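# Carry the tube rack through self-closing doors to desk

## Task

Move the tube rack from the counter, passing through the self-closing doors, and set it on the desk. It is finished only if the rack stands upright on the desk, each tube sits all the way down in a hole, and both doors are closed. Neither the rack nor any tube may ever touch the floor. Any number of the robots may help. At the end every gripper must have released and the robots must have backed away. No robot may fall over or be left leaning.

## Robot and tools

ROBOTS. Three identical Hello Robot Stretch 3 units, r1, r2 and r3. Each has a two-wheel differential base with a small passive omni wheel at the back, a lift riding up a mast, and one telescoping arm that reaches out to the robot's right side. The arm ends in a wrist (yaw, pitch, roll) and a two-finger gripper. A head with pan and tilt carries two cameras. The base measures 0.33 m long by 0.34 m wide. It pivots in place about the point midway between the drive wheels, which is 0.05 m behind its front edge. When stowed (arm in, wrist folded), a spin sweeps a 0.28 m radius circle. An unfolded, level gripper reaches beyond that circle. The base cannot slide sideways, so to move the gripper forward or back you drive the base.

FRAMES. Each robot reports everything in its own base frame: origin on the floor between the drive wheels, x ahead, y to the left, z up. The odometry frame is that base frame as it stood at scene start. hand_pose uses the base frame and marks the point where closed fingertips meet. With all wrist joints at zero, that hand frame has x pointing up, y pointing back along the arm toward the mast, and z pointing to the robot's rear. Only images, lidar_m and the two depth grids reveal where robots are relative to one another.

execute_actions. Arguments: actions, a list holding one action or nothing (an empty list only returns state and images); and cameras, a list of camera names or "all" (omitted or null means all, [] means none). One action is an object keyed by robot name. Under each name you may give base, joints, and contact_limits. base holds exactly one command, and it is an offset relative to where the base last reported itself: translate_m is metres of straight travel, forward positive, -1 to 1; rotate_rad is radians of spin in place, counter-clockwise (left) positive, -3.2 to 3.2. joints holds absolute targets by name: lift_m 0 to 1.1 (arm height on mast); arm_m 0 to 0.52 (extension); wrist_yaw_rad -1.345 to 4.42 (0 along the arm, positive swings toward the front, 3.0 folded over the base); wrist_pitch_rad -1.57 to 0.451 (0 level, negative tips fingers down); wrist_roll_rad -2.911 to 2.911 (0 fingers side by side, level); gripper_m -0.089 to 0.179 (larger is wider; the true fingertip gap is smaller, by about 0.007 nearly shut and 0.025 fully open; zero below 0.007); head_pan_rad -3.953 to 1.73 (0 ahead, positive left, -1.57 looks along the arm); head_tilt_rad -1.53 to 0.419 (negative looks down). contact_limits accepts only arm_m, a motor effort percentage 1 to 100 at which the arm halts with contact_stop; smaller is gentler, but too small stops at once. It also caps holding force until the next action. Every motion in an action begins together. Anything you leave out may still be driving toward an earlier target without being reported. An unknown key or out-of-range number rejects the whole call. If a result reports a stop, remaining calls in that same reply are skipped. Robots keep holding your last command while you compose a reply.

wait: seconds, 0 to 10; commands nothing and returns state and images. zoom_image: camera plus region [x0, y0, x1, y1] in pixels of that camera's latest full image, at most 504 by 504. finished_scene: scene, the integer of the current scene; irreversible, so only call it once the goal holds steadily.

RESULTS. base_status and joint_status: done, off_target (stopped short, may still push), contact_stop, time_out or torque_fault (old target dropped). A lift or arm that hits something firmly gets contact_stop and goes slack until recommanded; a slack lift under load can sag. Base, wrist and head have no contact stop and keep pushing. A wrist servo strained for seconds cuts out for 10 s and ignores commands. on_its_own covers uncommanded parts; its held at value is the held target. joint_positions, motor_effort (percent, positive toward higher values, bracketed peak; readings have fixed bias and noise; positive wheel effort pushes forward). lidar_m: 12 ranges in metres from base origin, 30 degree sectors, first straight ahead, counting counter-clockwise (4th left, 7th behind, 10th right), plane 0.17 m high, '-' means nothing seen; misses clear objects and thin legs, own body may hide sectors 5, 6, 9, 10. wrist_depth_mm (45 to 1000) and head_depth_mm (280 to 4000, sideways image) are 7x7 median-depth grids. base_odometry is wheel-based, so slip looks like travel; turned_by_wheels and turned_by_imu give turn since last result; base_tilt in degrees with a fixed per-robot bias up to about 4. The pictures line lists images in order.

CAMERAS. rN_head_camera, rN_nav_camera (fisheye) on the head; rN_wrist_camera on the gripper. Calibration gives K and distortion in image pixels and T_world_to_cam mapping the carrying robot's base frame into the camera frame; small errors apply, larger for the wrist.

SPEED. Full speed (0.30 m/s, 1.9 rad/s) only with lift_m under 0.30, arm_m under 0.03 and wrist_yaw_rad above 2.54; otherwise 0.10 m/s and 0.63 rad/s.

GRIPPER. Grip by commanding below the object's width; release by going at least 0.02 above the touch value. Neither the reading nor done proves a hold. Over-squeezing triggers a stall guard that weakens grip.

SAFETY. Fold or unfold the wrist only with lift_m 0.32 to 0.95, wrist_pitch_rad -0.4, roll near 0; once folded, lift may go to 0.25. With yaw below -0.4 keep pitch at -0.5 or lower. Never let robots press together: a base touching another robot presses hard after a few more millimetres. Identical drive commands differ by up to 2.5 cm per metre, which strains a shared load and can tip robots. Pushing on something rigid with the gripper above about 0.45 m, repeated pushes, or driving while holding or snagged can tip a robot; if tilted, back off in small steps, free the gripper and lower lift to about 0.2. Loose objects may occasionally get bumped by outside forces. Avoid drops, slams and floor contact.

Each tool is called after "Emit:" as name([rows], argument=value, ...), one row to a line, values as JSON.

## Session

Emit:
execute_actions(actions=[])

Scene clock: 0.00 s.
r1.base_odometry: x=+0.000 y=+0.000 heading=+0.000 (m, m, rad; r1's odometry frame)
r1.turned_by_wheels: +0.000 (rad since the last result)
r1.turned_by_imu: +0.000 (rad since the last result)
r1.base_tilt: forward=+1.0 right=+1.3 (deg)
r1.lidar_m: 0.81 1.19 1.33 1.42 2.09 3.53 2.45 1.84 1.81 0.98 0.76 0.75
r1.head_depth_mm: 715 714 711 711 710 706 702 / 770 771 765 764 760 761 754 / 833 830 828 825 821 821 818 / 909 906 903 898 897 895 889 / 1001 995 991 989 985 975 974 / 1113 1105 1102 1094 1085 1088 1079 / 1246 1239 1229 1224 1223 1216 1209
r1.base_status: not commanded
r1.joint_positions: lift_m=+0.581 arm_m=+0.002 wrist_yaw_rad=+2.931 wrist_pitch_rad=-0.593 wrist_roll_rad=-0.007 gripper_m=+0.037 head_pan_rad=+0.005 head_tilt_rad=-0.024
r1.joint_status: not commanded
r1.motor_effort: left_wheel=-1 right_wheel=+0 lift_m=+40 arm_m=+0 wrist_yaw_rad=+0 wrist_pitch_rad=+6 wrist_roll_rad=+0 gripper_m=+0 head_pan_rad=+1 head_tilt_rad=+2 (%)
r1.hand_pose: x=+0.0204 y=+0.0476 z=+0.5560 quat_wxyz=(+0.277, +0.692, +0.136, +0.653) (m; r1's base frame)
r1.wrist_depth_mm: - - - - - - - / - - - - - - - / - - - - - - - / 961 - 941 957 954 943 956 / 816 829 854 844 850 820 820 / 733 729 - 734 743 736 744 / 652 651 661 669 646 661 665
r2.base_odometry: x=+0.000 y=+0.000 heading=+0.000 (m, m, rad; r2's odometry frame)
r2.turned_by_wheels: +0.000 (rad since the last result)
r2.turned_by_imu: +0.000 (rad since the last result)
r2.base_tilt: forward=-1.6 right=+3.2 (deg)
r2.lidar_m: 3.01 2.56 2.26 2.27 1.30 1.16 1.65 1.00 0.88 0.89 1.06 1.95
r2.head_depth_mm: 2119 2759 2796 2838 2852 2830 2121 / 2102 2846 2891 2929 2974 2968 2092 / 2112 2958 2973 3025 3051 2957 2093 / 2115 3099 3105 3122 3137 3007 2064 / 2115 3186 3252 3283 3294 2964 2074 / 2140 3280 3398 3438 3497 2961 2067 / 2134 3222 3418 3444 3541 2961 2057
r2.base_status: not commanded
r2.joint_positions: lift_m=+0.597 arm_m=+0.003 wrist_yaw_rad=+2.905 wrist_pitch_rad=-0.376 wrist_roll_rad=-0.007 gripper_m=+0.037 head_pan_rad=-0.009 head_tilt_rad=+0.000
r2.joint_status: not commanded
r2.motor_effort: left_wheel=-1 right_wheel=+0 lift_m=+44 arm_m=-1 wrist_yaw_rad=+0 wrist_pitch_rad=+5 wrist_roll_rad=+0 gripper_m=+0 head_pan_rad=+1 head_tilt_rad=+1 (%)
r2.hand_pose: x=+0.0326 y=+0.0752 z=+0.6193 quat_wxyz=(+0.214, +0.703, +0.050, +0.677) (m; r2's base frame)
r2.wrist_depth_mm: - - - - - - - / - - - - - - - / - - - - - - - / - - - - - - - / 991 - - - - - - / 842 - 842 883 936 925 927 / 728 750 772 772 800 799 802
r3.base_odometry: x=+0.000 y=+0.000 heading=+0.000 (m, m, rad; r3's odometry frame)
r3.turned_by_wheels: +0.000 (rad since the last result)
r3.turned_by_imu: +0.000 (rad since the last result)
r3.base_tilt: forward=+0.1 right=+0.0 (deg)
r3.lidar_m: 1.04 0.80 0.78 0.82 1.17 1.31 1.83 1.98 2.36 2.56 2.16 2.50
r3.head_depth_mm: 2049 2869 2890 2880 2942 2854 2271 / 2050 2351 2322 2264 2217 2182 2105 / 1858 1828 1806 1783 1780 1737 1696 / 1527 1509 1488 1473 1440 1441 1424 / 1281 1265 1258 1248 1235 1225 1214 / 1115 1112 1099 1086 1076 1064 1054 / 984 977 967 959 951 946 934
r3.base_status: not commanded
r3.joint_positions: lift_m=+0.485 arm_m=-0.003 wrist_yaw_rad=+2.886 wrist_pitch_rad=-0.489 wrist_roll_rad=+0.000 gripper_m=+0.037 head_pan_rad=-0.018 head_tilt_rad=-0.022
r3.joint_status: not commanded
r3.motor_effort: left_wheel=+0 right_wheel=+0 lift_m=+33 arm_m=-1 wrist_yaw_rad=+0 wrist_pitch_rad=+8 wrist_roll_rad=+1 gripper_m=+0 head_pan_rad=+1 head_tilt_rad=+2 (%)
r3.hand_pose: x=+0.0332 y=+0.0654 z=+0.4824 quat_wxyz=(+0.258, +0.702, +0.083, +0.659) (m; r3's base frame)
r3.wrist_depth_mm: - 910 826 775 697 673 618 / - - 962 857 770 718 665 / - - - 960 824 776 734 / 948 - 967 967 909 847 787 / 796 - 811 808 840 832 815 / 676 665 - 691 714 715 716 / 597 596 609 607 593 631 620
pictures: r1_head_camera (sideways: a quarter turn clockwise sets it upright), r1_nav_camera (sideways: a quarter turn counterclockwise sets it upright), r1_wrist_camera, r2_head_camera (sideways: a quarter turn clockwise sets it upright), r2_nav_camera (sideways: a quarter turn counterclockwise sets it upright), r2_wrist_camera, r3_head_camera (sideways: a quarter turn clockwise sets it upright), r3_nav_camera (sideways: a quarter turn counterclockwise sets it upright), r3_wrist_camera
camera_calibration (this result's frames):
r1_head_camera: T_world_to_cam=[[-0.0100343, -0.00182182, -0.999948, 1.32224], [-0.0437454, 0.999042, -0.00138119, 0.0113197], [0.998992, 0.0437293, -0.0101044, -0.0369872], [0, 0, 0, 1]] pos_world=[0.0507128, -0.00728258, 1.32181]
r1_nav_camera: T_world_to_cam=[[-0.0231812, 0.0623079, 0.997788, -1.25976], [0.0542451, -0.996507, 0.0634882, -0.0294644], [0.998259, 0.0555968, 0.0197203, -0.0778101], [0, 0, 0, 1]] pos_world=[0.0500702, 0.0534572, 1.26037]
r1_wrist_camera: T_world_to_cam=[[0.969806, -0.243863, -0.00282178, -0.0091766], [-0.172537, -0.677884, -0.714636, 0.465044], [0.17236, 0.693544, -0.699491, 0.516877], [0, 0, 0, 1]] pos_world=[0.0000478999, -0.0454685, 0.693862]
r2_head_camera: T_world_to_cam=[[-0.0374046, -0.0162135, -0.999169, 1.31946], [-0.00749673, 0.999845, -0.0159438, 0.0219152], [0.999272, 0.00689413, -0.0375204, -0.00317304], [0, 0, 0, 1]] pos_world=[0.052689, -0.000496894, 1.31859]
r2_nav_camera: T_world_to_cam=[[-0.02587, -0.0284844, 0.999259, -1.26109], [-0.0298814, -0.999125, -0.0292541, 0.0917817], [0.999219, -0.0306161, 0.0249962, -0.0808475], [0, 0, 0, 1]] pos_world=[0.0509026, 0.053305, 1.26486]
r2_wrist_camera: T_world_to_cam=[[0.96783, -0.243614, 0.0628987, -0.0586982], [-0.079596, -0.533609, -0.841977, 0.591419], [0.238681, 0.809885, -0.535834, 0.427577], [0, 0, 0, 1]] pos_world=[0.00183006, -0.0450009, 0.730764]
r3_head_camera: T_world_to_cam=[[-0.0295776, 0.0365479, -0.998894, 1.3244], [0.0594474, 0.997627, 0.0347413, -0.051574], [0.997793, -0.0583541, -0.0316801, -0.00844858], [0, 0, 0, 1]] pos_world=[0.0506686, 0.0025543, 1.32446]
r3_nav_camera: T_world_to_cam=[[0.0767706, -0.041391, 0.996189, -1.24864], [0.0267691, -0.998692, -0.0435579, 0.109301], [0.996689, 0.030011, -0.0755622, 0.0449799], [0, 0, 0, 1]] pos_world=[0.0481021, 0.0561259, 1.25204]
r3_wrist_camera: T_world_to_cam=[[0.962624, -0.270265, 0.0176776, -0.0238806], [-0.15059, -0.588334, -0.794472, 0.461665], [0.225118, 0.762116, -0.607043, 0.403111], [0, 0, 0, 1]] pos_world=[0.00176255, -0.0420581, 0.611908]
Images, in order (width x height): r1_head_camera 896x504, r1_nav_camera 672x504, r1_wrist_camera 644x364, r2_head_camera 896x504, r2_nav_camera 672x504, r2_wrist_camera 644x364, r3_head_camera 896x504, r3_nav_camera 672x504, r3_wrist_camera 644x364.

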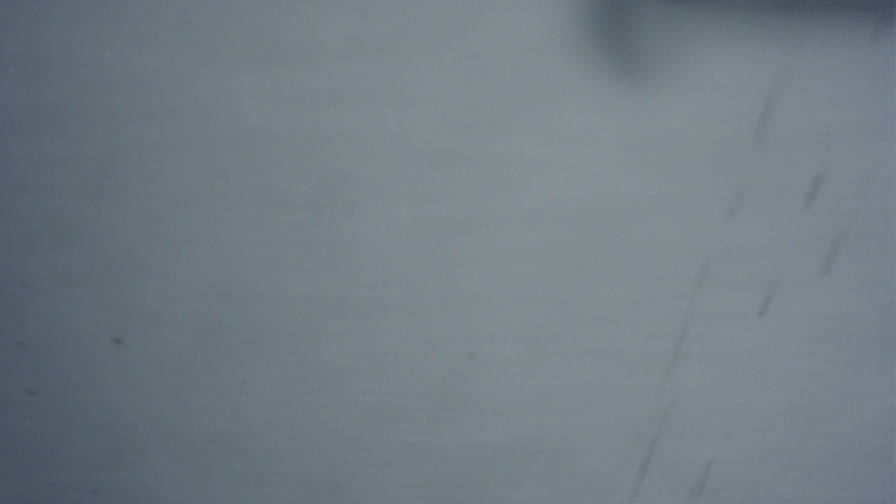

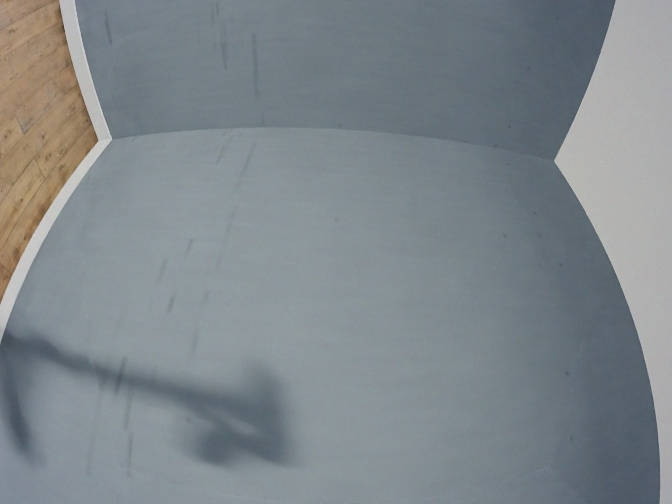

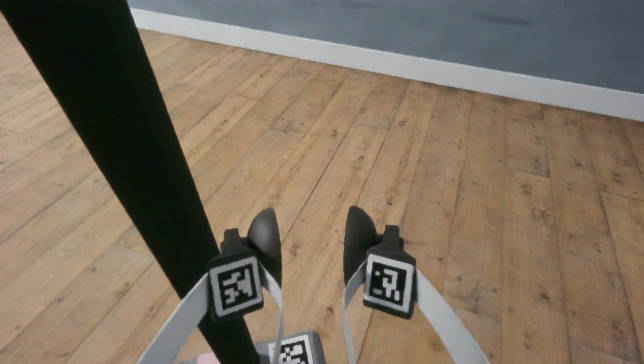

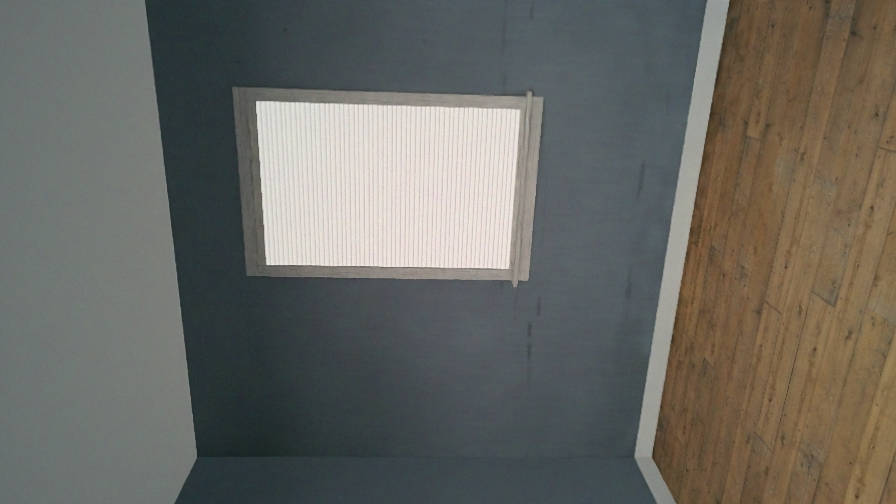

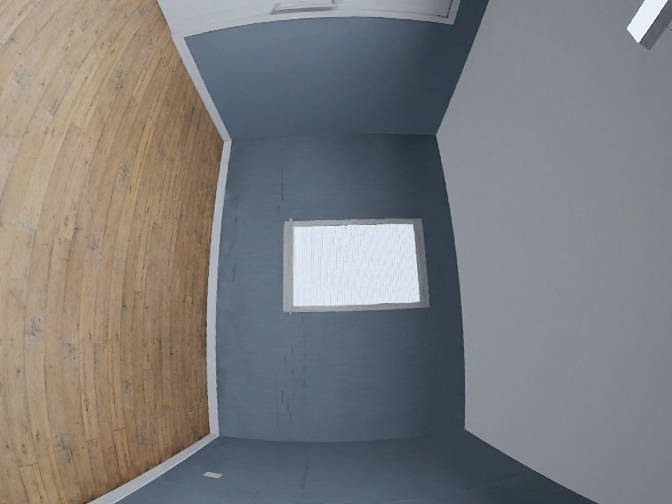

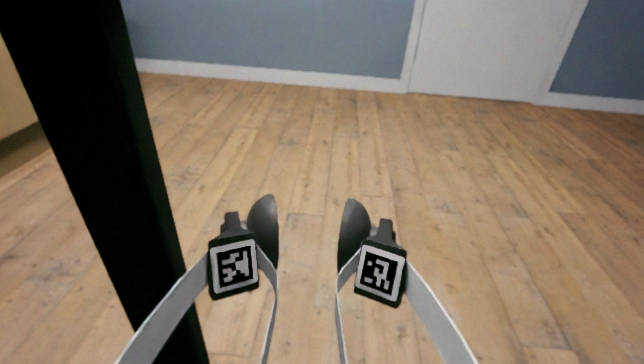

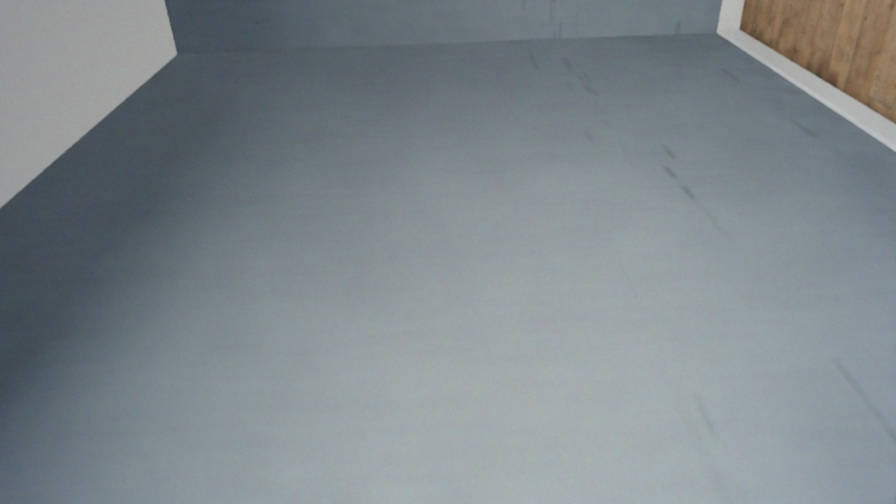

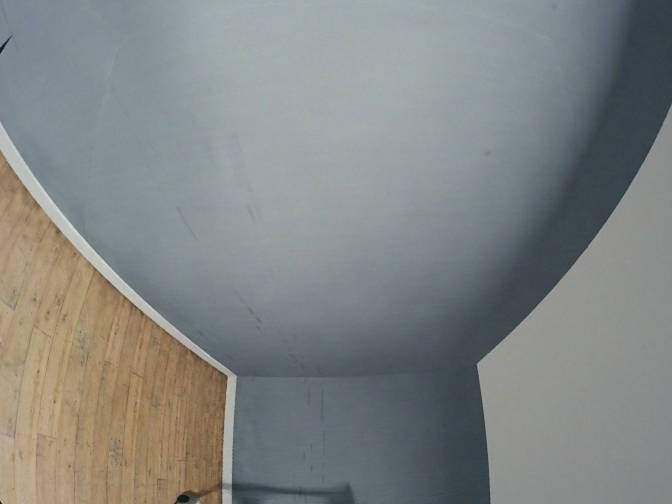

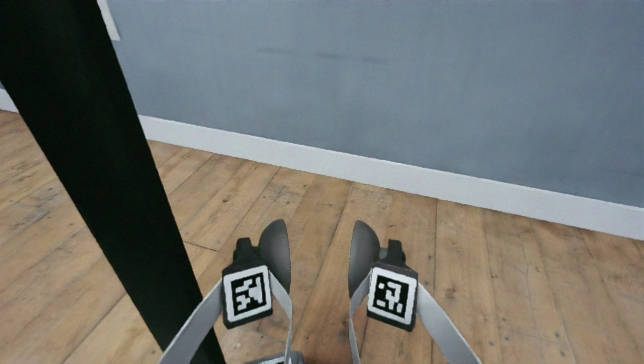

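Emit:
execute_actions([
  {"r1":{"joints":{"head_pan_rad":-3.14,"head_tilt_rad":-0.5,"lift_m":0.28,"wrist_pitch_rad":-0.38,"wrist_yaw_rad":3.03}},"r2":{"joints":{"head_pan_rad":-3.4,"head_tilt_rad":-0.4,"lift_m":0.28}},"r3":{"joints":{"head_pan_rad":-2.2,"head_tilt_rad":-0.5,"lift_m":0.28,"wrist_pitch_rad":-0.38,"wrist_yaw_rad":3.03}}},
], cameras=["r1_nav_camera","r2_head_camera","r2_nav_camera","r3_nav_camera"])

Scene clock: 4.33 s.
r1.base_odometry: x=+0.000 y=+0.000 heading=+0.000 (m, m, rad; r1's odometry frame)
r1.turned_by_wheels: +0.000 (rad since the last result)
r1.turned_by_imu: -0.001 (rad since the last result)
r1.base_tilt: forward=+1.0 right=+1.3 (deg)
r1.lidar_m: 0.81 1.19 1.32 1.42 2.10 3.51 2.46 1.84 1.81 0.98 0.76 0.75
r1.head_depth_mm: 3591 3875 - 2991 2092 1604 1302 / 3559 3945 - 2988 2110 1589 1304 / 3020 3343 3730 2989 2104 1613 1299 / 2586 2822 3080 2983 2087 1609 1302 / 2333 2496 2681 2814 2082 1605 1303 / 2123 2253 2446 2608 2093 1612 1299 / 1911 2037 2181 2339 2085 1602 1298
r1.base_status: not commanded
r1.joint_positions: lift_m=+0.280 arm_m=+0.002 wrist_yaw_rad=+3.028 wrist_pitch_rad=-0.399 wrist_roll_rad=-0.007 gripper_m=+0.037 head_pan_rad=-3.133 head_tilt_rad=-0.494
r1.joint_status: all done
r1.motor_effort: left_wheel=-2(1) right_wheel=+0(0) lift_m=+35(35) arm_m=+0(0) wrist_yaw_rad=+2(4) wrist_pitch_rad=+9(9) wrist_roll_rad=+1(1) gripper_m=+1(0) head_pan_rad=-3(47) head_tilt_rad=-4(35) (%)
r1.hand_pose: x=+0.0044 y=+0.0784 z=+0.2971 quat_wxyz=(+0.179, +0.697, +0.101, +0.687) (m; r1's base frame)
r1.wrist_depth_mm: - - - - - - - / - - - - - - - / 927 - 973 932 938 933 931 / 724 732 736 731 735 723 725 / 595 593 - 588 613 592 594 / 508 501 - 515 507 497 505 / 446 - - - 433 430 431
r2.base_odometry: x=+0.000 y=+0.000 heading=+0.000 (m, m, rad; r2's odometry frame)
r2.turned_by_wheels: +0.000 (rad since the last result)
r2.turned_by_imu: +0.000 (rad since the last result)
r2.base_tilt: forward=-1.6 right=+3.2 (deg)
r2.lidar_m: 3.00 2.56 2.26 2.27 1.30 1.16 1.65 1.00 0.88 0.89 1.06 1.95
r2.head_depth_mm: 1466 1554 1519 1200 1306 1455 1356 / 1474 1582 1536 1215 1340 1529 1367 / 1494 1611 1692 1247 1354 1517 1365 / 1506 1631 1773 1949 2057 1654 1372 / 1525 1654 1792 1974 2069 1654 1361 / 1542 1672 1822 1974 2092 1658 1361 / 1544 1681 1832 2002 2004 1655 1357
r2.base_status: not commanded
r2.joint_positions: lift_m=+0.280 arm_m=+0.003 wrist_yaw_rad=+2.905 wrist_pitch_rad=-0.377 wrist_roll_rad=-0.007 gripper_m=+0.037 head_pan_rad=-3.393 head_tilt_rad=-0.395
r2.joint_status: all done
r2.motor_effort: left_wheel=-1(1) right_wheel=+0(0) lift_m=+40(41) arm_m=-1(0) wrist_yaw_rad=-1(0) wrist_pitch_rad=+5(5) wrist_roll_rad=+0(0) gripper_m=+0(0) head_pan_rad=-3(37) head_tilt_rad=-2(26) (%)
r2.hand_pose: x=+0.0325 y=+0.0750 z=+0.3020 quat_wxyz=(+0.214, +0.703, +0.051, +0.677) (m; r2's base frame)
r2.wrist_depth_mm: - - - - - - - / - - - - - - - / 843 936 940 961 - - - / 678 - 725 742 763 789 814 / 555 - 607 602 618 632 652 / 479 - - 506 523 528 538 / - - - 435 440 453 461
r3.base_odometry: x=+0.000 y=+0.000 heading=+0.000 (m, m, rad; r3's odometry frame)
r3.turned_by_wheels: +0.000 (rad since the last result)
r3.turned_by_imu: +0.001 (rad since the last result)
r3.base_tilt: forward=+0.1 right=+0.0 (deg)
r3.lidar_m: 1.04 0.80 0.78 0.82 1.17 1.31 1.83 1.97 2.36 2.57 2.15 2.49
r3.head_depth_mm: 2080 2296 2481 2648 2077 1626 1346 / 2083 2265 2471 2647 2094 1642 1353 / 2106 2221 2464 2626 2100 1637 1356 / 2048 2253 2419 2591 2092 1654 1351 / 2060 2202 2426 2576 2102 1665 1376 / 2041 2173 2382 2597 2126 1653 1363 / 2061 2261 2415 2624 2102 1661 1373
r3.base_status: not commanded
r3.joint_positions: lift_m=+0.280 arm_m=-0.003 wrist_yaw_rad=+3.027 wrist_pitch_rad=-0.401 wrist_roll_rad=+0.000 gripper_m=+0.037 head_pan_rad=-2.193 head_tilt_rad=-0.494
r3.joint_status: all done
r3.motor_effort: left_wheel=+0(0) right_wheel=+0(0) lift_m=+27(28) arm_m=-2(1) wrist_yaw_rad=+2(4) wrist_pitch_rad=+11(11) wrist_roll_rad=+0(0) gripper_m=+0(0) head_pan_rad=-3(51) head_tilt_rad=-4(37) (%)
r3.hand_pose: x=+0.0046 y=+0.0826 z=+0.2967 quat_wxyz=(+0.180, +0.699, +0.101, +0.684) (m; r3's base frame)
r3.wrist_depth_mm: - - 914 811 713 645 591 / - - - 880 774 704 631 / 970 990 - 926 819 755 675 / 735 747 761 761 774 743 695 / 590 593 631 612 608 619 624 / 500 500 - 524 517 513 524 / 432 - - - 425 435 443
pictures: r1_nav_camera (sideways: a quarter turn counterclockwise sets it upright), r2_head_camera (sideways: a quarter turn clockwise sets it upright), r2_nav_camera (sideways: a quarter turn counterclockwise sets it upright), r3_nav_camera (sideways: a quarter turn counterclockwise sets it upright)
camera_calibration (this result's frames):
r1_nav_camera: T_world_to_cam=[[-0.431204, -0.0662105, 0.899822, -1.12913], [-0.0812424, 0.996102, 0.0343628, 0.00931062], [-0.898589, -0.0582863, -0.434902, 0.525499], [0, 0, 0, 1]] pos_world=[-0.0139225, -0.0534055, 1.24424]
r2_head_camera: T_world_to_cam=[[0.410012, -0.0881731, -0.907808, 1.19729], [-0.228093, -0.973603, -0.00845489, 0.0135048], [-0.883099, 0.210531, -0.4193, 0.505226], [0, 0, 0, 1]] pos_world=[-0.0416601, 0.0123514, 1.29887]
r2_nav_camera: T_world_to_cam=[[-0.342584, 0.117582, 0.9321, -1.17122], [0.278268, 0.960318, -0.0188671, 0.0763667], [-0.897331, 0.25291, -0.361709, 0.434081], [0, 0, 0, 1]] pos_world=[-0.0329762, -0.0454057, 1.25014]
r3_nav_camera: T_world_to_cam=[[-0.336512, -0.400726, 0.852161, -1.05804], [-0.822902, 0.565088, -0.059227, 0.134852], [-0.457812, -0.721176, -0.519917, 0.632167], [0, 0, 0, 1]] pos_world=[0.044342, -0.0442816, 1.23828]
Images, in order (width x height): r1_nav_camera 672x504, r2_head_camera 896x504, r2_nav_camera 672x504, r3_nav_camera 672x504.

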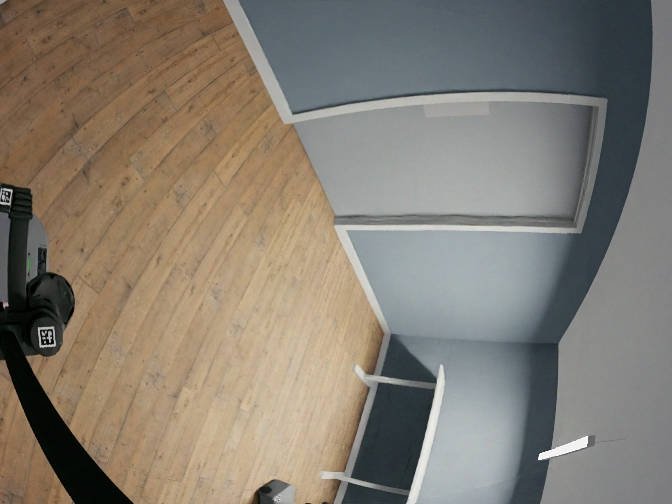

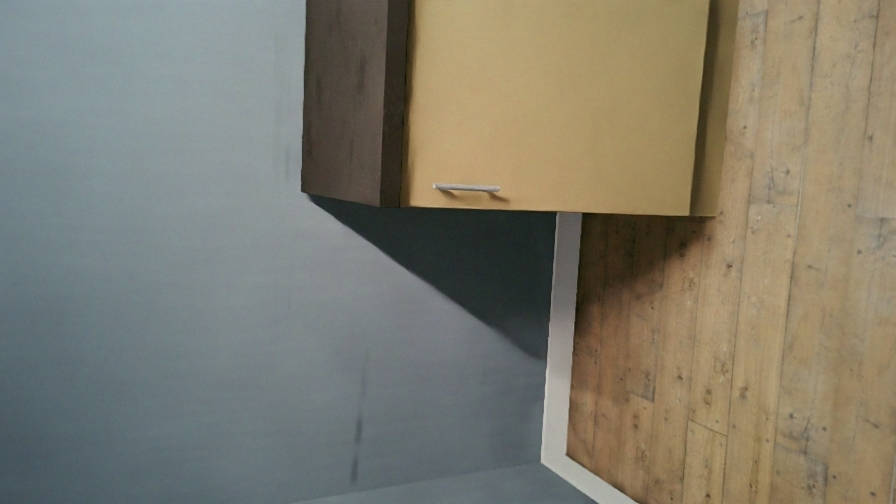

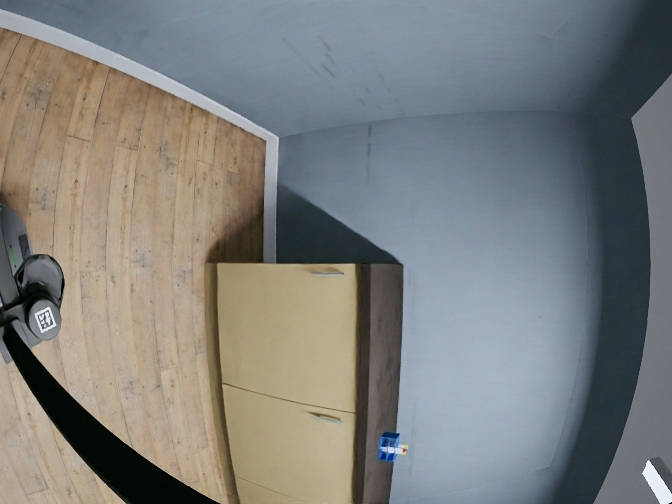

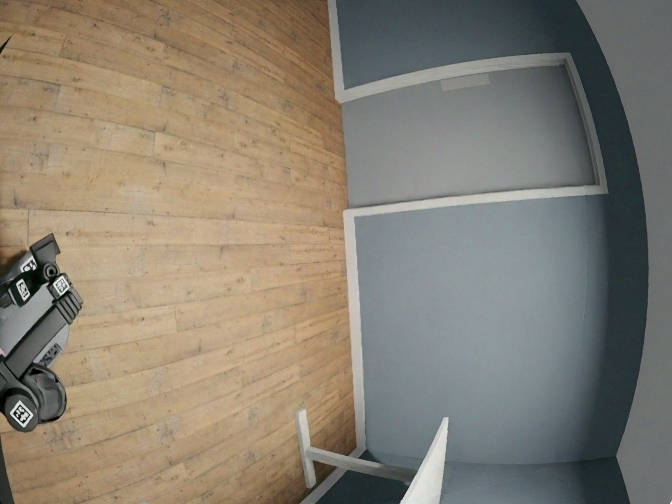

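Emit:
execute_actions([
  {"r1":{"base":{"rotate_rad":0.2}},"r2":{"base":{"rotate_rad":-1.29}},"r3":{"base":{"rotate_rad":1.63}}},
], cameras=[])

Emit:
execute_actions([
  {"r1":{"base":{"translate_m":-1.0}},"r2":{"base":{"translate_m":-1.0}}},
], cameras=[])

Emit:
execute_actions([
  {"r1":{"base":{"translate_m":-0.7}},"r2":{"base":{"translate_m":-0.28}}},
], cameras=[])

Emit:
execute_actions([
  {"r1":{"base":{"rotate_rad":0.79},"joints":{"head_tilt_rad":-1.0,"lift_m":0.31}},"r2":{"base":{"rotate_rad":-0.53},"joints":{"head_pan_rad":-1.57,"head_tilt_rad":-0.5,"lift_m":0.94}},"r3":{"joints":{"head_pan_rad":-3.14,"head_tilt_rad":-0.8}}},
], cameras=["r1_nav_camera","r2_head_camera","r2_nav_camera","r3_nav_camera"])

Scene clock: 9.33 s.
r1.base_odometry: x=+0.000 y=+0.000 heading=+0.200 (m, m, rad; r1's odometry frame)
r1.turned_by_wheels: +0.200 (rad since the last result)
r1.turned_by_imu: +0.198 (rad since the last result)
r1.base_tilt: forward=+0.9 right=+1.4 (deg)
r1.lidar_m: 0.89 1.32 1.33 1.56 2.82 3.43 2.14 1.81 1.43 0.86 0.75 0.75
r1.head_depth_mm: 2859 3230 3626 2958 2093 1603 1304 / 2558 2837 3117 2976 2088 1608 1306 / 2286 2470 2784 2914 2091 1608 1300 / 2159 2367 2563 2765 2105 1609 1297 / 1973 2152 2322 2523 2084 1608 1296 / 1818 1961 2127 2305 2084 1600 1301 / 1671 1759 1864 2034 2075 1590 1295
r1.base_status: done
r1.joint_positions: lift_m=+0.280 arm_m=+0.002 wrist_yaw_rad=+3.028 wrist_pitch_rad=-0.399 wrist_roll_rad=-0.007 gripper_m=+0.037 head_pan_rad=-3.133 head_tilt_rad=-0.494
r1.joint_status: not commanded
r1.motor_effort: left_wheel=-2(9) right_wheel=+2(6) lift_m=+35(35) arm_m=+0(0) wrist_yaw_rad=+3(2) wrist_pitch_rad=+9(9) wrist_roll_rad=+0(0) gripper_m=+1(0) head_pan_rad=-3(3) head_tilt_rad=-3(3) (%)
r1.hand_pose: x=+0.0044 y=+0.0784 z=+0.2971 quat_wxyz=(+0.179, +0.697, +0.102, +0.687) (m; r1's base frame)
r1.wrist_depth_mm: - - - - - - - / - - - - - - - / 947 - 939 950 923 929 934 / 724 721 741 710 731 724 725 / 595 592 - 591 608 593 587 / 500 497 - 517 516 503 505 / 446 - - - 435 431 430
r2.base_odometry: x=+0.000 y=+0.000 heading=-1.290 (m, m, rad; r2's odometry frame)
r2.turned_by_wheels: -1.290 (rad since the last result)
r2.turned_by_imu: -1.301 (rad since the last result)
r2.base_tilt: forward=-1.6 right=+3.2 (deg)
r2.lidar_m: 0.94 1.36 3.00 3.01 2.30 2.26 1.53 1.18 1.16 1.17 0.90 0.88
r2.head_depth_mm: 1879 1987 2163 2345 2158 1653 1365 / 1941 2083 2237 2429 2146 1670 1360 / 2012 2160 2331 2563 2118 1655 1365 / 2094 2257 2411 2633 2149 1656 1367 / 2163 2362 2563 2742 2129 1665 1351 / 2281 2477 1967 2064 2023 1673 1350 / 2336 2465 1731 1729 1864 1652 1358
r2.base_status: done
r2.joint_positions: lift_m=+0.280 arm_m=+0.003 wrist_yaw_rad=+2.905 wrist_pitch_rad=-0.377 wrist_roll_rad=-0.007 gripper_m=+0.037 head_pan_rad=-3.393 head_tilt_rad=-0.395
r2.joint_status: not commanded
r2.motor_effort: left_wheel=+1(9) right_wheel=-4(9) lift_m=+39(39) arm_m=-1(1) wrist_yaw_rad=+0(1) wrist_pitch_rad=+5(5) wrist_roll_rad=+0(0) gripper_m=+1(1) head_pan_rad=-3(3) head_tilt_rad=-3(3) (%)
r2.hand_pose: x=+0.0325 y=+0.0750 z=+0.3020 quat_wxyz=(+0.214, +0.703, +0.051, +0.677) (m; r2's base frame)
r2.wrist_depth_mm: - - - - - - - / - - - - - - - / 838 937 952 990 - - - / 681 - 721 733 769 790 816 / 559 - 606 604 631 629 652 / 476 - - 510 526 530 537 / - - - 435 441 450 457
r3.base_odometry: x=+0.000 y=+0.000 heading=+1.630 (m, m, rad; r3's odometry frame)
r3.turned_by_wheels: +1.630 (rad since the last result)
r3.turned_by_imu: +1.607 (rad since the last result)
r3.base_tilt: forward=+0.1 right=+0.0 (deg)
r3.lidar_m: 0.84 1.26 1.31 1.86 1.99 2.36 2.62 2.15 2.15 1.00 0.79 0.78
r3.head_depth_mm: 2634 2907 3098 2683 2050 1634 1349 / 2604 2871 3015 2452 2064 1649 1351 / 2647 2861 3127 2836 2102 1638 1369 / 2618 2862 3135 2862 2101 1657 1359 / 2636 2845 3107 2881 2107 1655 1369 / 2657 2828 3177 2893 2119 1672 1357 / 2549 2679 2576 2528 2125 1664 1372
r3.base_status: done
r3.joint_positions: lift_m=+0.280 arm_m=-0.003 wrist_yaw_rad=+3.028 wrist_pitch_rad=-0.401 wrist_roll_rad=+0.000 gripper_m=+0.037 head_pan_rad=-2.193 head_tilt_rad=-0.495
r3.joint_status: not commanded
r3.motor_effort: left_wheel=-1(5) right_wheel=+2(15) lift_m=+28(27) arm_m=-2(1) wrist_yaw_rad=+2(2) wrist_pitch_rad=+11(11) wrist_roll_rad=+0(1) gripper_m=+0(0) head_pan_rad=-4(2) head_tilt_rad=-3(4) (%)
r3.hand_pose: x=+0.0045 y=+0.0826 z=+0.2967 quat_wxyz=(+0.180, +0.699, +0.101, +0.684) (m; r3's base frame)
r3.wrist_depth_mm: - - - - - - - / - - - - - - - / 987 966 - - - - - / 731 732 760 755 780 789 794 / 597 594 635 618 622 617 620 / 495 507 - 523 516 521 520 / 440 - - - 425 440 444
pictures: none
No camera images: the call's "cameras" was empty. Leave "cameras" out to get every camera's image.

Scene clock: 14.27 s.
r1.base_odometry: x=-0.980 y=-0.198 heading=+0.200 (m, m, rad; r1's odometry frame)
r1.turned_by_wheels: +0.000 (rad since the last result)
r1.turned_by_imu: +0.003 (rad since the last result)
r1.base_tilt: forward=+1.0 right=+1.3 (deg)
r1.lidar_m: 1.69 2.05 2.05 1.98 3.30 2.04 1.31 1.07 1.09 1.28 1.43 1.43
r1.head_depth_mm: 1643 1855 2114 2471 2114 1600 1305 / 1466 1642 1825 2094 2086 1599 1303 / 1353 1470 1636 1807 1954 1614 1304 / 1290 1407 1562 1725 1895 1612 1291 / 1184 1291 1400 1533 1691 1611 1299 / 1094 1187 1277 1389 1515 1580 1297 / 1025 1094 1177 1261 1382 1486 1294
r1.base_status: done
r1.joint_positions: lift_m=+0.280 arm_m=+0.002 wrist_yaw_rad=+3.029 wrist_pitch_rad=-0.398 wrist_roll_rad=-0.007 gripper_m=+0.037 head_pan_rad=-3.133 head_tilt_rad=-0.495
r1.joint_status: not commanded
r1.motor_effort: left_wheel=-3(11) right_wheel=+2(4) lift_m=+36(36) arm_m=+0(0) wrist_yaw_rad=+1(3) wrist_pitch_rad=+9(9) wrist_roll_rad=+0(0) gripper_m=+0(0) head_pan_rad=-3(3) head_tilt_rad=-3(3) (%)
r1.hand_pose: x=+0.0042 y=+0.0785 z=+0.2972 quat_wxyz=(+0.179, +0.697, +0.102, +0.687) (m; r1's base frame)
r1.wrist_depth_mm: - - - - - - - / - - - - - - - / 956 - 942 943 924 921 925 / 731 732 721 719 732 718 715 / 596 595 - 590 617 597 589 / 497 501 - 515 515 502 498 / 449 - - - 433 432 435
r2.base_odometry: x=-0.277 y=+0.961 heading=-1.290 (m, m, rad; r2's odometry frame)
r2.turned_by_wheels: +0.000 (rad since the last result)
r2.turned_by_imu: -0.006 (rad since the last result)
r2.base_tilt: forward=-1.6 right=+3.2 (deg)
r2.lidar_m: 1.82 2.62 3.55 1.92 1.47 1.43 0.78 0.60 0.59 0.63 0.91 1.72
r2.head_depth_mm: 1166 1251 1352 1448 1580 1663 1360 / 1213 1300 1393 1539 1664 1653 1362 / 1251 1347 1455 1612 1753 1663 1356 / 1304 1409 1525 1668 1838 1659 1357 / 1368 1467 1609 1758 1887 1600 1367 / 1413 1539 1689 1047 1103 1181 1297 / 1467 1607 1718 929 927 977 1043
r2.base_status: done
r2.joint_positions: lift_m=+0.280 arm_m=+0.003 wrist_yaw_rad=+2.905 wrist_pitch_rad=-0.378 wrist_roll_rad=-0.007 gripper_m=+0.037 head_pan_rad=-3.393 head_tilt_rad=-0.396
r2.joint_status: not commanded
r2.motor_effort: left_wheel=+1(5) right_wheel=-3(12) lift_m=+41(40) arm_m=-1(1) wrist_yaw_rad=+0(0) wrist_pitch_rad=+5(5) wrist_roll_rad=+0(0) gripper_m=+0(0) head_pan_rad=-2(2) head_tilt_rad=-2(3) (%)
r2.hand_pose: x=+0.0325 y=+0.0750 z=+0.3019 quat_wxyz=(+0.214, +0.703, +0.051, +0.676) (m; r2's base frame)
r2.wrist_depth_mm: - - - - - - - / - - - - - - - / 833 941 927 973 - - - / 671 - 729 744 756 798 818 / 560 - 610 598 633 631 638 / 482 - - 508 522 531 540 / - - - 437 441 450 461
r3.base_odometry: x=+0.000 y=+0.000 heading=+1.630 (m, m, rad; r3's odometry frame)
r3.turned_by_wheels: +0.000 (rad since the last result)
r3.turned_by_imu: +0.001 (rad since the last result)
r3.base_tilt: forward=+0.1 right=+0.1 (deg)
r3.lidar_m: 0.84 1.26 1.31 1.87 1.99 2.35 1.87 2.00 2.15 1.00 0.79 0.78
r3.head_depth_mm: 2636 2915 3156 2843 2067 1636 1349 / 2616 2856 3123 2836 2083 1644 1358 / 2630 2827 3132 2833 2080 1641 1357 / 2632 2878 3137 2856 2094 1645 1357 / 2654 2809 3101 2891 2107 1639 1362 / 2603 2890 3107 2910 2109 1657 1361 / 2555 2630 2625 2540 2137 1670 1370
r3.base_status: not commanded
r3.joint_positions: lift_m=+0.280 arm_m=-0.003 wrist_yaw_rad=+3.028 wrist_pitch_rad=-0.401 wrist_roll_rad=+0.000 gripper_m=+0.037 head_pan_rad=-2.193 head_tilt_rad=-0.495
r3.joint_status: not commanded
r3.motor_effort: left_wheel=-1(1) right_wheel=+3(2) lift_m=+27(27) arm_m=-2(1) wrist_yaw_rad=+2(2) wrist_pitch_rad=+11(11) wrist_roll_rad=+0(0) gripper_m=+0(0) head_pan_rad=-4(4) head_tilt_rad=-3(3) (%)
r3.hand_pose: x=+0.0045 y=+0.0826 z=+0.2967 quat_wxyz=(+0.180, +0.699, +0.101, +0.684) (m; r3's base frame)
r3.wrist_depth_mm: - - - - - - - / - - - - - - - / 962 968 - - - - - / 747 744 749 765 768 781 782 / 593 601 634 607 620 614 626 / 489 499 - 523 521 514 522 / 439 - - - 428 439 442
pictures: none
No camera images: the call's "cameras" was empty. Leave "cameras" out to get every camera's image.

Scene clock: 18.23 s.
r1.base_odometry: x=-1.666 y=-0.337 heading=+0.200 (m, m, rad; r1's odometry frame)
r1.turned_by_wheels: +0.000 (rad since the last result)
r1.turned_by_imu: +0.002 (rad since the last result)
r1.base_tilt: forward=+0.9 right=+1.2 (deg)
r1.lidar_m: 2.25 2.56 2.08 2.01 2.36 1.08 0.73 0.64 0.65 0.66 1.24 1.91
r1.head_depth_mm: 844 948 1077 1255 1502 1603 1299 / 741 825 940 1073 1236 1460 1296 / 742 805 876 968 1085 1246 1305 / 703 765 836 930 1039 1188 1267 / 646 699 758 834 917 1032 1172 / 598 642 695 756 825 918 1018 / 555 596 639 693 751 821 909
r1.base_status: done
r1.joint_positions: lift_m=+0.280 arm_m=+0.002 wrist_yaw_rad=+3.029 wrist_pitch_rad=-0.398 wrist_roll_rad=-0.007 gripper_m=+0.037 head_pan_rad=-3.133 head_tilt_rad=-0.495
r1.joint_status: not commanded
r1.motor_effort: left_wheel=-2(11) right_wheel=+2(4) lift_m=+36(36) arm_m=+0(0) wrist_yaw_rad=+1(1) wrist_pitch_rad=+9(9) wrist_roll_rad=+1(0) gripper_m=+0(0) head_pan_rad=-3(3) head_tilt_rad=-4(2) (%)
r1.hand_pose: x=+0.0042 y=+0.0785 z=+0.2972 quat_wxyz=(+0.179, +0.697, +0.102, +0.687) (m; r1's base frame)
r1.wrist_depth_mm: - - - - - - - / - - - - - - - / 944 - 931 944 955 927 934 / 727 727 721 722 727 732 720 / 593 603 - 592 619 593 589 / 504 507 - 519 518 504 501 / 446 - - - 438 430 433
r2.base_odometry: x=-0.355 y=+1.230 heading=-1.290 (m, m, rad; r2's odometry frame)
r2.turned_by_wheels: +0.000 (rad since the last result)
r2.turned_by_imu: -0.002 (rad since the last result)
r2.base_tilt: forward=-1.6 right=+3.2 (deg)
r2.lidar_m: 2.06 2.97 3.71 1.60 1.23 1.20 0.57 0.44 0.43 0.46 0.67 1.95
r2.head_depth_mm: 974 1046 1119 1206 1313 1451 1353 / 1007 1084 1165 1266 1378 1523 1359 / 1043 1125 1220 1326 1447 1575 1351 / 1090 1170 1275 1394 1538 1621 1354 / 1129 1227 1332 1458 1595 1611 1294 / 1180 1276 1406 1463 794 858 921 / 1226 1327 1458 899 676 712 755
r2.base_status: done
r2.joint_positions: lift_m=+0.280 arm_m=+0.003 wrist_yaw_rad=+2.905 wrist_pitch_rad=-0.378 wrist_roll_rad=-0.007 gripper_m=+0.037 head_pan_rad=-3.393 head_tilt_rad=-0.396
r2.joint_status: not commanded
r2.motor_effort: left_wheel=+1(7) right_wheel=-4(12) lift_m=+40(40) arm_m=-1(1) wrist_yaw_rad=+0(0) wrist_pitch_rad=+5(5) wrist_roll_rad=+0(0) gripper_m=+0(1) head_pan_rad=-3(3) head_tilt_rad=-1(2) (%)
r2.hand_pose: x=+0.0325 y=+0.0750 z=+0.3019 quat_wxyz=(+0.214, +0.703, +0.051, +0.676) (m; r2's base frame)
r2.wrist_depth_mm: - - - - - - - / - - - - - - - / 847 943 932 967 - - - / 679 - 717 736 761 784 822 / 556 - 606 600 622 629 651 / 481 - - 505 520 531 532 / - - - 433 441 448 458
r3.base_odometry: x=+0.000 y=+0.000 heading=+1.630 (m, m, rad; r3's odometry frame)
r3.turned_by_wheels: +0.000 (rad since the last result)
r3.turned_by_imu: +0.001 (rad since the last result)
r3.base_tilt: forward=+0.2 right=+0.1 (deg)
r3.lidar_m: 0.84 1.25 1.31 1.87 1.99 2.36 1.97 3.04 2.16 1.00 0.79 0.78
r3.head_depth_mm: 2662 2889 3097 2820 2070 1632 1341 / 2645 2899 3160 2821 2108 1637 1357 / 2630 2927 3173 2860 2081 1653 1352 / 2651 2931 3130 2837 2087 1659 1362 / 2630 2871 3079 2833 2104 1649 1361 / 2658 2835 3095 2860 2136 1641 1379 / 2565 2667 2597 2518 2130 1664 1372
r3.base_status: not commanded
r3.joint_positions: lift_m=+0.280 arm_m=-0.003 wrist_yaw_rad=+3.028 wrist_pitch_rad=-0.401 wrist_roll_rad=+0.000 gripper_m=+0.037 head_pan_rad=-2.193 head_tilt_rad=-0.495
r3.joint_status: not commanded
r3.motor_effort: left_wheel=-2(1) right_wheel=+3(3) lift_m=+27(28) arm_m=-2(2) wrist_yaw_rad=+2(2) wrist_pitch_rad=+11(11) wrist_roll_rad=+0(0) gripper_m=+0(0) head_pan_rad=-2(4) head_tilt_rad=-4(4) (%)
r3.hand_pose: x=+0.0045 y=+0.0826 z=+0.2967 quat_wxyz=(+0.180, +0.699, +0.101, +0.684) (m; r3's base frame)
r3.wrist_depth_mm: - - - - - - - / - - - - - - - / 982 995 - - - - - / 735 729 757 764 773 789 791 / 591 605 630 612 621 619 636 / 495 495 - 523 522 518 522 / 432 - - - 422 439 450
pictures: none
No camera images: the call's "cameras" was empty. Leave "cameras" out to get every camera's image.

Scene clock: 25.07 s.
r1.base_odometry: x=-1.666 y=-0.337 heading=+0.990 (m, m, rad; r1's odometry frame)
r1.turned_by_wheels: +0.790 (rad since the last result)
r1.turned_by_imu: +0.786 (rad since the last result)
r1.base_tilt: forward=+1.0 right=+1.3 (deg)
r1.lidar_m: 2.56 2.01 2.78 1.94 0.88 0.66 0.65 0.66 0.85 1.91 2.00 2.63
r1.head_depth_mm: 552 656 802 1034 1323 1220 1057 / 556 661 812 1051 1331 1245 - / 560 667 819 1066 1349 - - / 566 673 830 1079 1364 1264 - / 570 678 840 1090 1354 1241 - / 574 684 848 1080 1333 1218 1106 / 576 693 811 999 1323 1226 1097
r1.base_status: done
r1.joint_positions: lift_m=+0.310 arm_m=+0.002 wrist_yaw_rad=+3.029 wrist_pitch_rad=-0.398 wrist_roll_rad=-0.007 gripper_m=+0.037 head_pan_rad=-3.133 head_tilt_rad=-0.988
r1.joint_status: all done
r1.motor_effort: left_wheel=-2(10) right_wheel=+2(7) lift_m=+45(48) arm_m=+0(0) wrist_yaw_rad=+1(2) wrist_pitch_rad=+9(9) wrist_roll_rad=+1(0) gripper_m=+0(0) head_pan_rad=-3(3) head_tilt_rad=-7(41) (%)
r1.hand_pose: x=+0.0042 y=+0.0785 z=+0.3270 quat_wxyz=(+0.179, +0.697, +0.101, +0.687) (m; r1's base frame)
r1.wrist_depth_mm: 757 - - - - - - / 786 - - - - - - / 756 - - - - - - / 746 790 782 772 774 783 774 / 633 639 - 644 653 635 633 / 531 542 - 534 549 535 533 / 469 481 - - 463 466 462
r2.base_odometry: x=-0.355 y=+1.230 heading=-1.820 (m, m, rad; r2's odometry frame)
r2.turned_by_wheels: -0.530 (rad since the last result)
r2.turned_by_imu: -0.535 (rad since the last result)
r2.base_tilt: forward=-1.6 right=+3.2 (deg)
r2.lidar_m: 1.95 2.06 2.96 3.70 1.61 1.23 1.20 0.57 0.44 0.43 0.46 0.66
r2.head_depth_mm: 850 933 996 745 563 - - / 859 943 1005 743 562 554 - / 867 948 1017 744 564 564 - / 875 960 1027 742 563 569 - / 887 968 1029 707 565 589 - / 893 984 1034 702 565 617 724 / 904 993 1052 710 563 631 752
r2.base_status: done
r2.joint_positions: lift_m=+0.940 arm_m=+0.003 wrist_yaw_rad=+2.905 wrist_pitch_rad=-0.378 wrist_roll_rad=-0.007 gripper_m=+0.037 head_pan_rad=-1.577 head_tilt_rad=-0.494
r2.joint_status: all done
r2.motor_effort: left_wheel=+1(8) right_wheel=-3(10) lift_m=+48(51) arm_m=-1(1) wrist_yaw_rad=+0(0) wrist_pitch_rad=+5(5) wrist_roll_rad=+0(0) gripper_m=+0(0) head_pan_rad=+3(36) head_tilt_rad=-3(15) (%)
r2.hand_pose: x=+0.0325 y=+0.0750 z=+0.9616 quat_wxyz=(+0.214, +0.703, +0.051, +0.676) (m; r2's base frame)
r2.wrist_depth_mm: - - - - - - - / - - - - - - - / - - - - - - - / - - - - - - - / - - - - - - - / - - - - - - - / - - - - - - -
r3.base_odometry: x=+0.000 y=+0.000 heading=+1.630 (m, m, rad; r3's odometry frame)
r3.turned_by_wheels: +0.000 (rad since the last result)
r3.turned_by_imu: +0.002 (rad since the last result)
r3.base_tilt: forward=+0.2 right=+0.0 (deg)
r3.lidar_m: 0.84 1.26 1.31 1.87 1.99 2.36 2.07 3.04 2.15 1.00 0.79 0.78
r3.head_depth_mm: 2222 2465 2303 1862 1557 1338 1174 / 2358 2668 2313 1875 1545 1341 1167 / 2497 2306 2232 1848 1541 1346 1194 / 2625 2819 2340 1859 1561 1337 1184 / 2791 3000 2307 1861 1573 1343 1175 / 3018 3111 2298 1869 1556 1347 1178 / 3210 3091 2337 1882 1563 1341 1167
r3.base_status: not commanded
r3.joint_positions: lift_m=+0.280 arm_m=-0.003 wrist_yaw_rad=+3.028 wrist_pitch_rad=-0.401 wrist_roll_rad=+0.000 gripper_m=+0.037 head_pan_rad=-3.133 head_tilt_rad=-0.790
r3.joint_status: all done
r3.motor_effort: left_wheel=-1(2) right_wheel=+3(3) lift_m=+27(28) arm_m=-1(2) wrist_yaw_rad=+2(2) wrist_pitch_rad=+11(11) wrist_roll_rad=+0(0) gripper_m=-1(0) head_pan_rad=-3(50) head_tilt_rad=-6(32) (%)
r3.hand_pose: x=+0.0045 y=+0.0826 z=+0.2967 quat_wxyz=(+0.180, +0.699, +0.101, +0.684) (m; r3's base frame)
r3.wrist_depth_mm: - - - - - - - / - - - - - - - / 964 963 - - - - - / 735 751 770 759 779 772 798 / 595 596 631 610 618 621 628 / 500 498 - 524 522 517 520 / 439 - - - 426 436 443
pictures: r1_nav_camera (sideways: a quarter turn counterclockwise sets it upright), r2_head_camera (sideways: a quarter turn clockwise sets it upright), r2_nav_camera (sideways: a quarter turn counterclockwise sets it upright), r3_nav_camera (sideways: a quarter turn counterclockwise sets it upright)
camera_calibration (this result's frames):
r1_nav_camera: T_world_to_cam=[[-0.806246, -0.0689691, 0.587546, -0.719811], [-0.088213, 0.996093, -0.0041218, 0.0594657], [-0.584967, -0.0551524, -0.80918, 1.01045], [0, 0, 0, 1]] pos_world=[0.0159786, -0.0531495, 1.2408]
r2_head_camera: T_world_to_cam=[[-0.0133291, 0.507226, -0.86171, 1.13975], [0.999859, 0.015549, -0.00631345, 0.00322537], [0.0101964, -0.861673, -0.507362, 0.614363], [0, 0, 0, 1]] pos_world=[0.00570261, -0.0487796, 1.29386]
r2_nav_camera: T_world_to_cam=[[-0.0315705, -0.451641, 0.891641, -1.12032], [-0.999123, 0.0388063, -0.0157197, 0.080059], [-0.0275016, -0.891355, -0.45247, 0.546883], [0, 0, 0, 1]] pos_world=[0.0596598, -0.0216231, 1.24763]
r3_nav_camera: T_world_to_cam=[[-0.747952, 0.0334041, 0.662911, -0.80885], [-0.0108735, 0.997982, -0.0625568, 0.13421], [-0.663663, -0.0539977, -0.74608, 0.927616], [0, 0, 0, 1]] pos_world=[0.0121034, -0.0568307, 1.23667]
Images, in order (width x height): r1_nav_camera 672x504, r2_head_camera 896x504, r2_nav_camera 672x504, r3_nav_camera 672x504.

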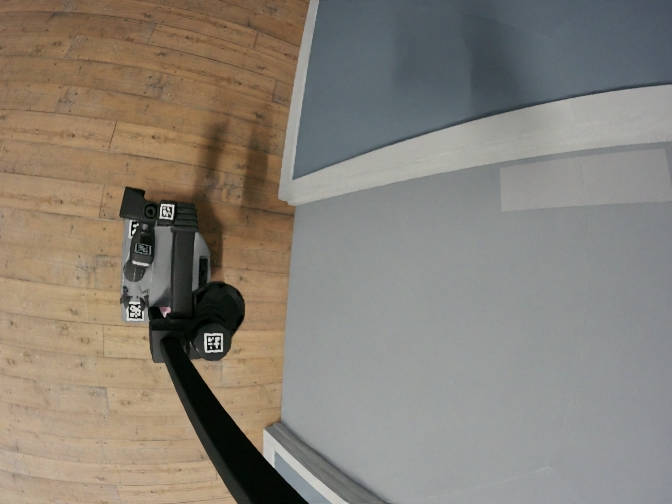

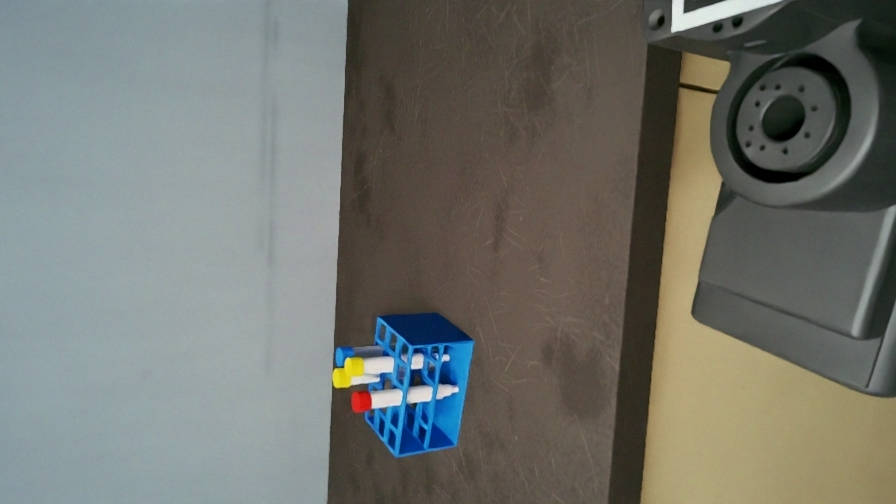

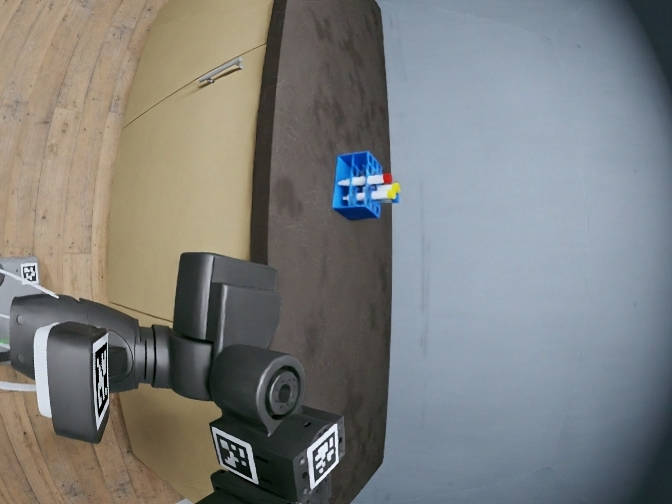

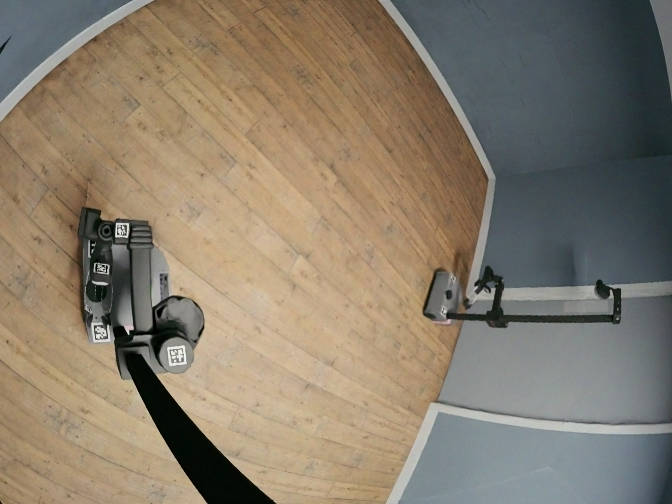

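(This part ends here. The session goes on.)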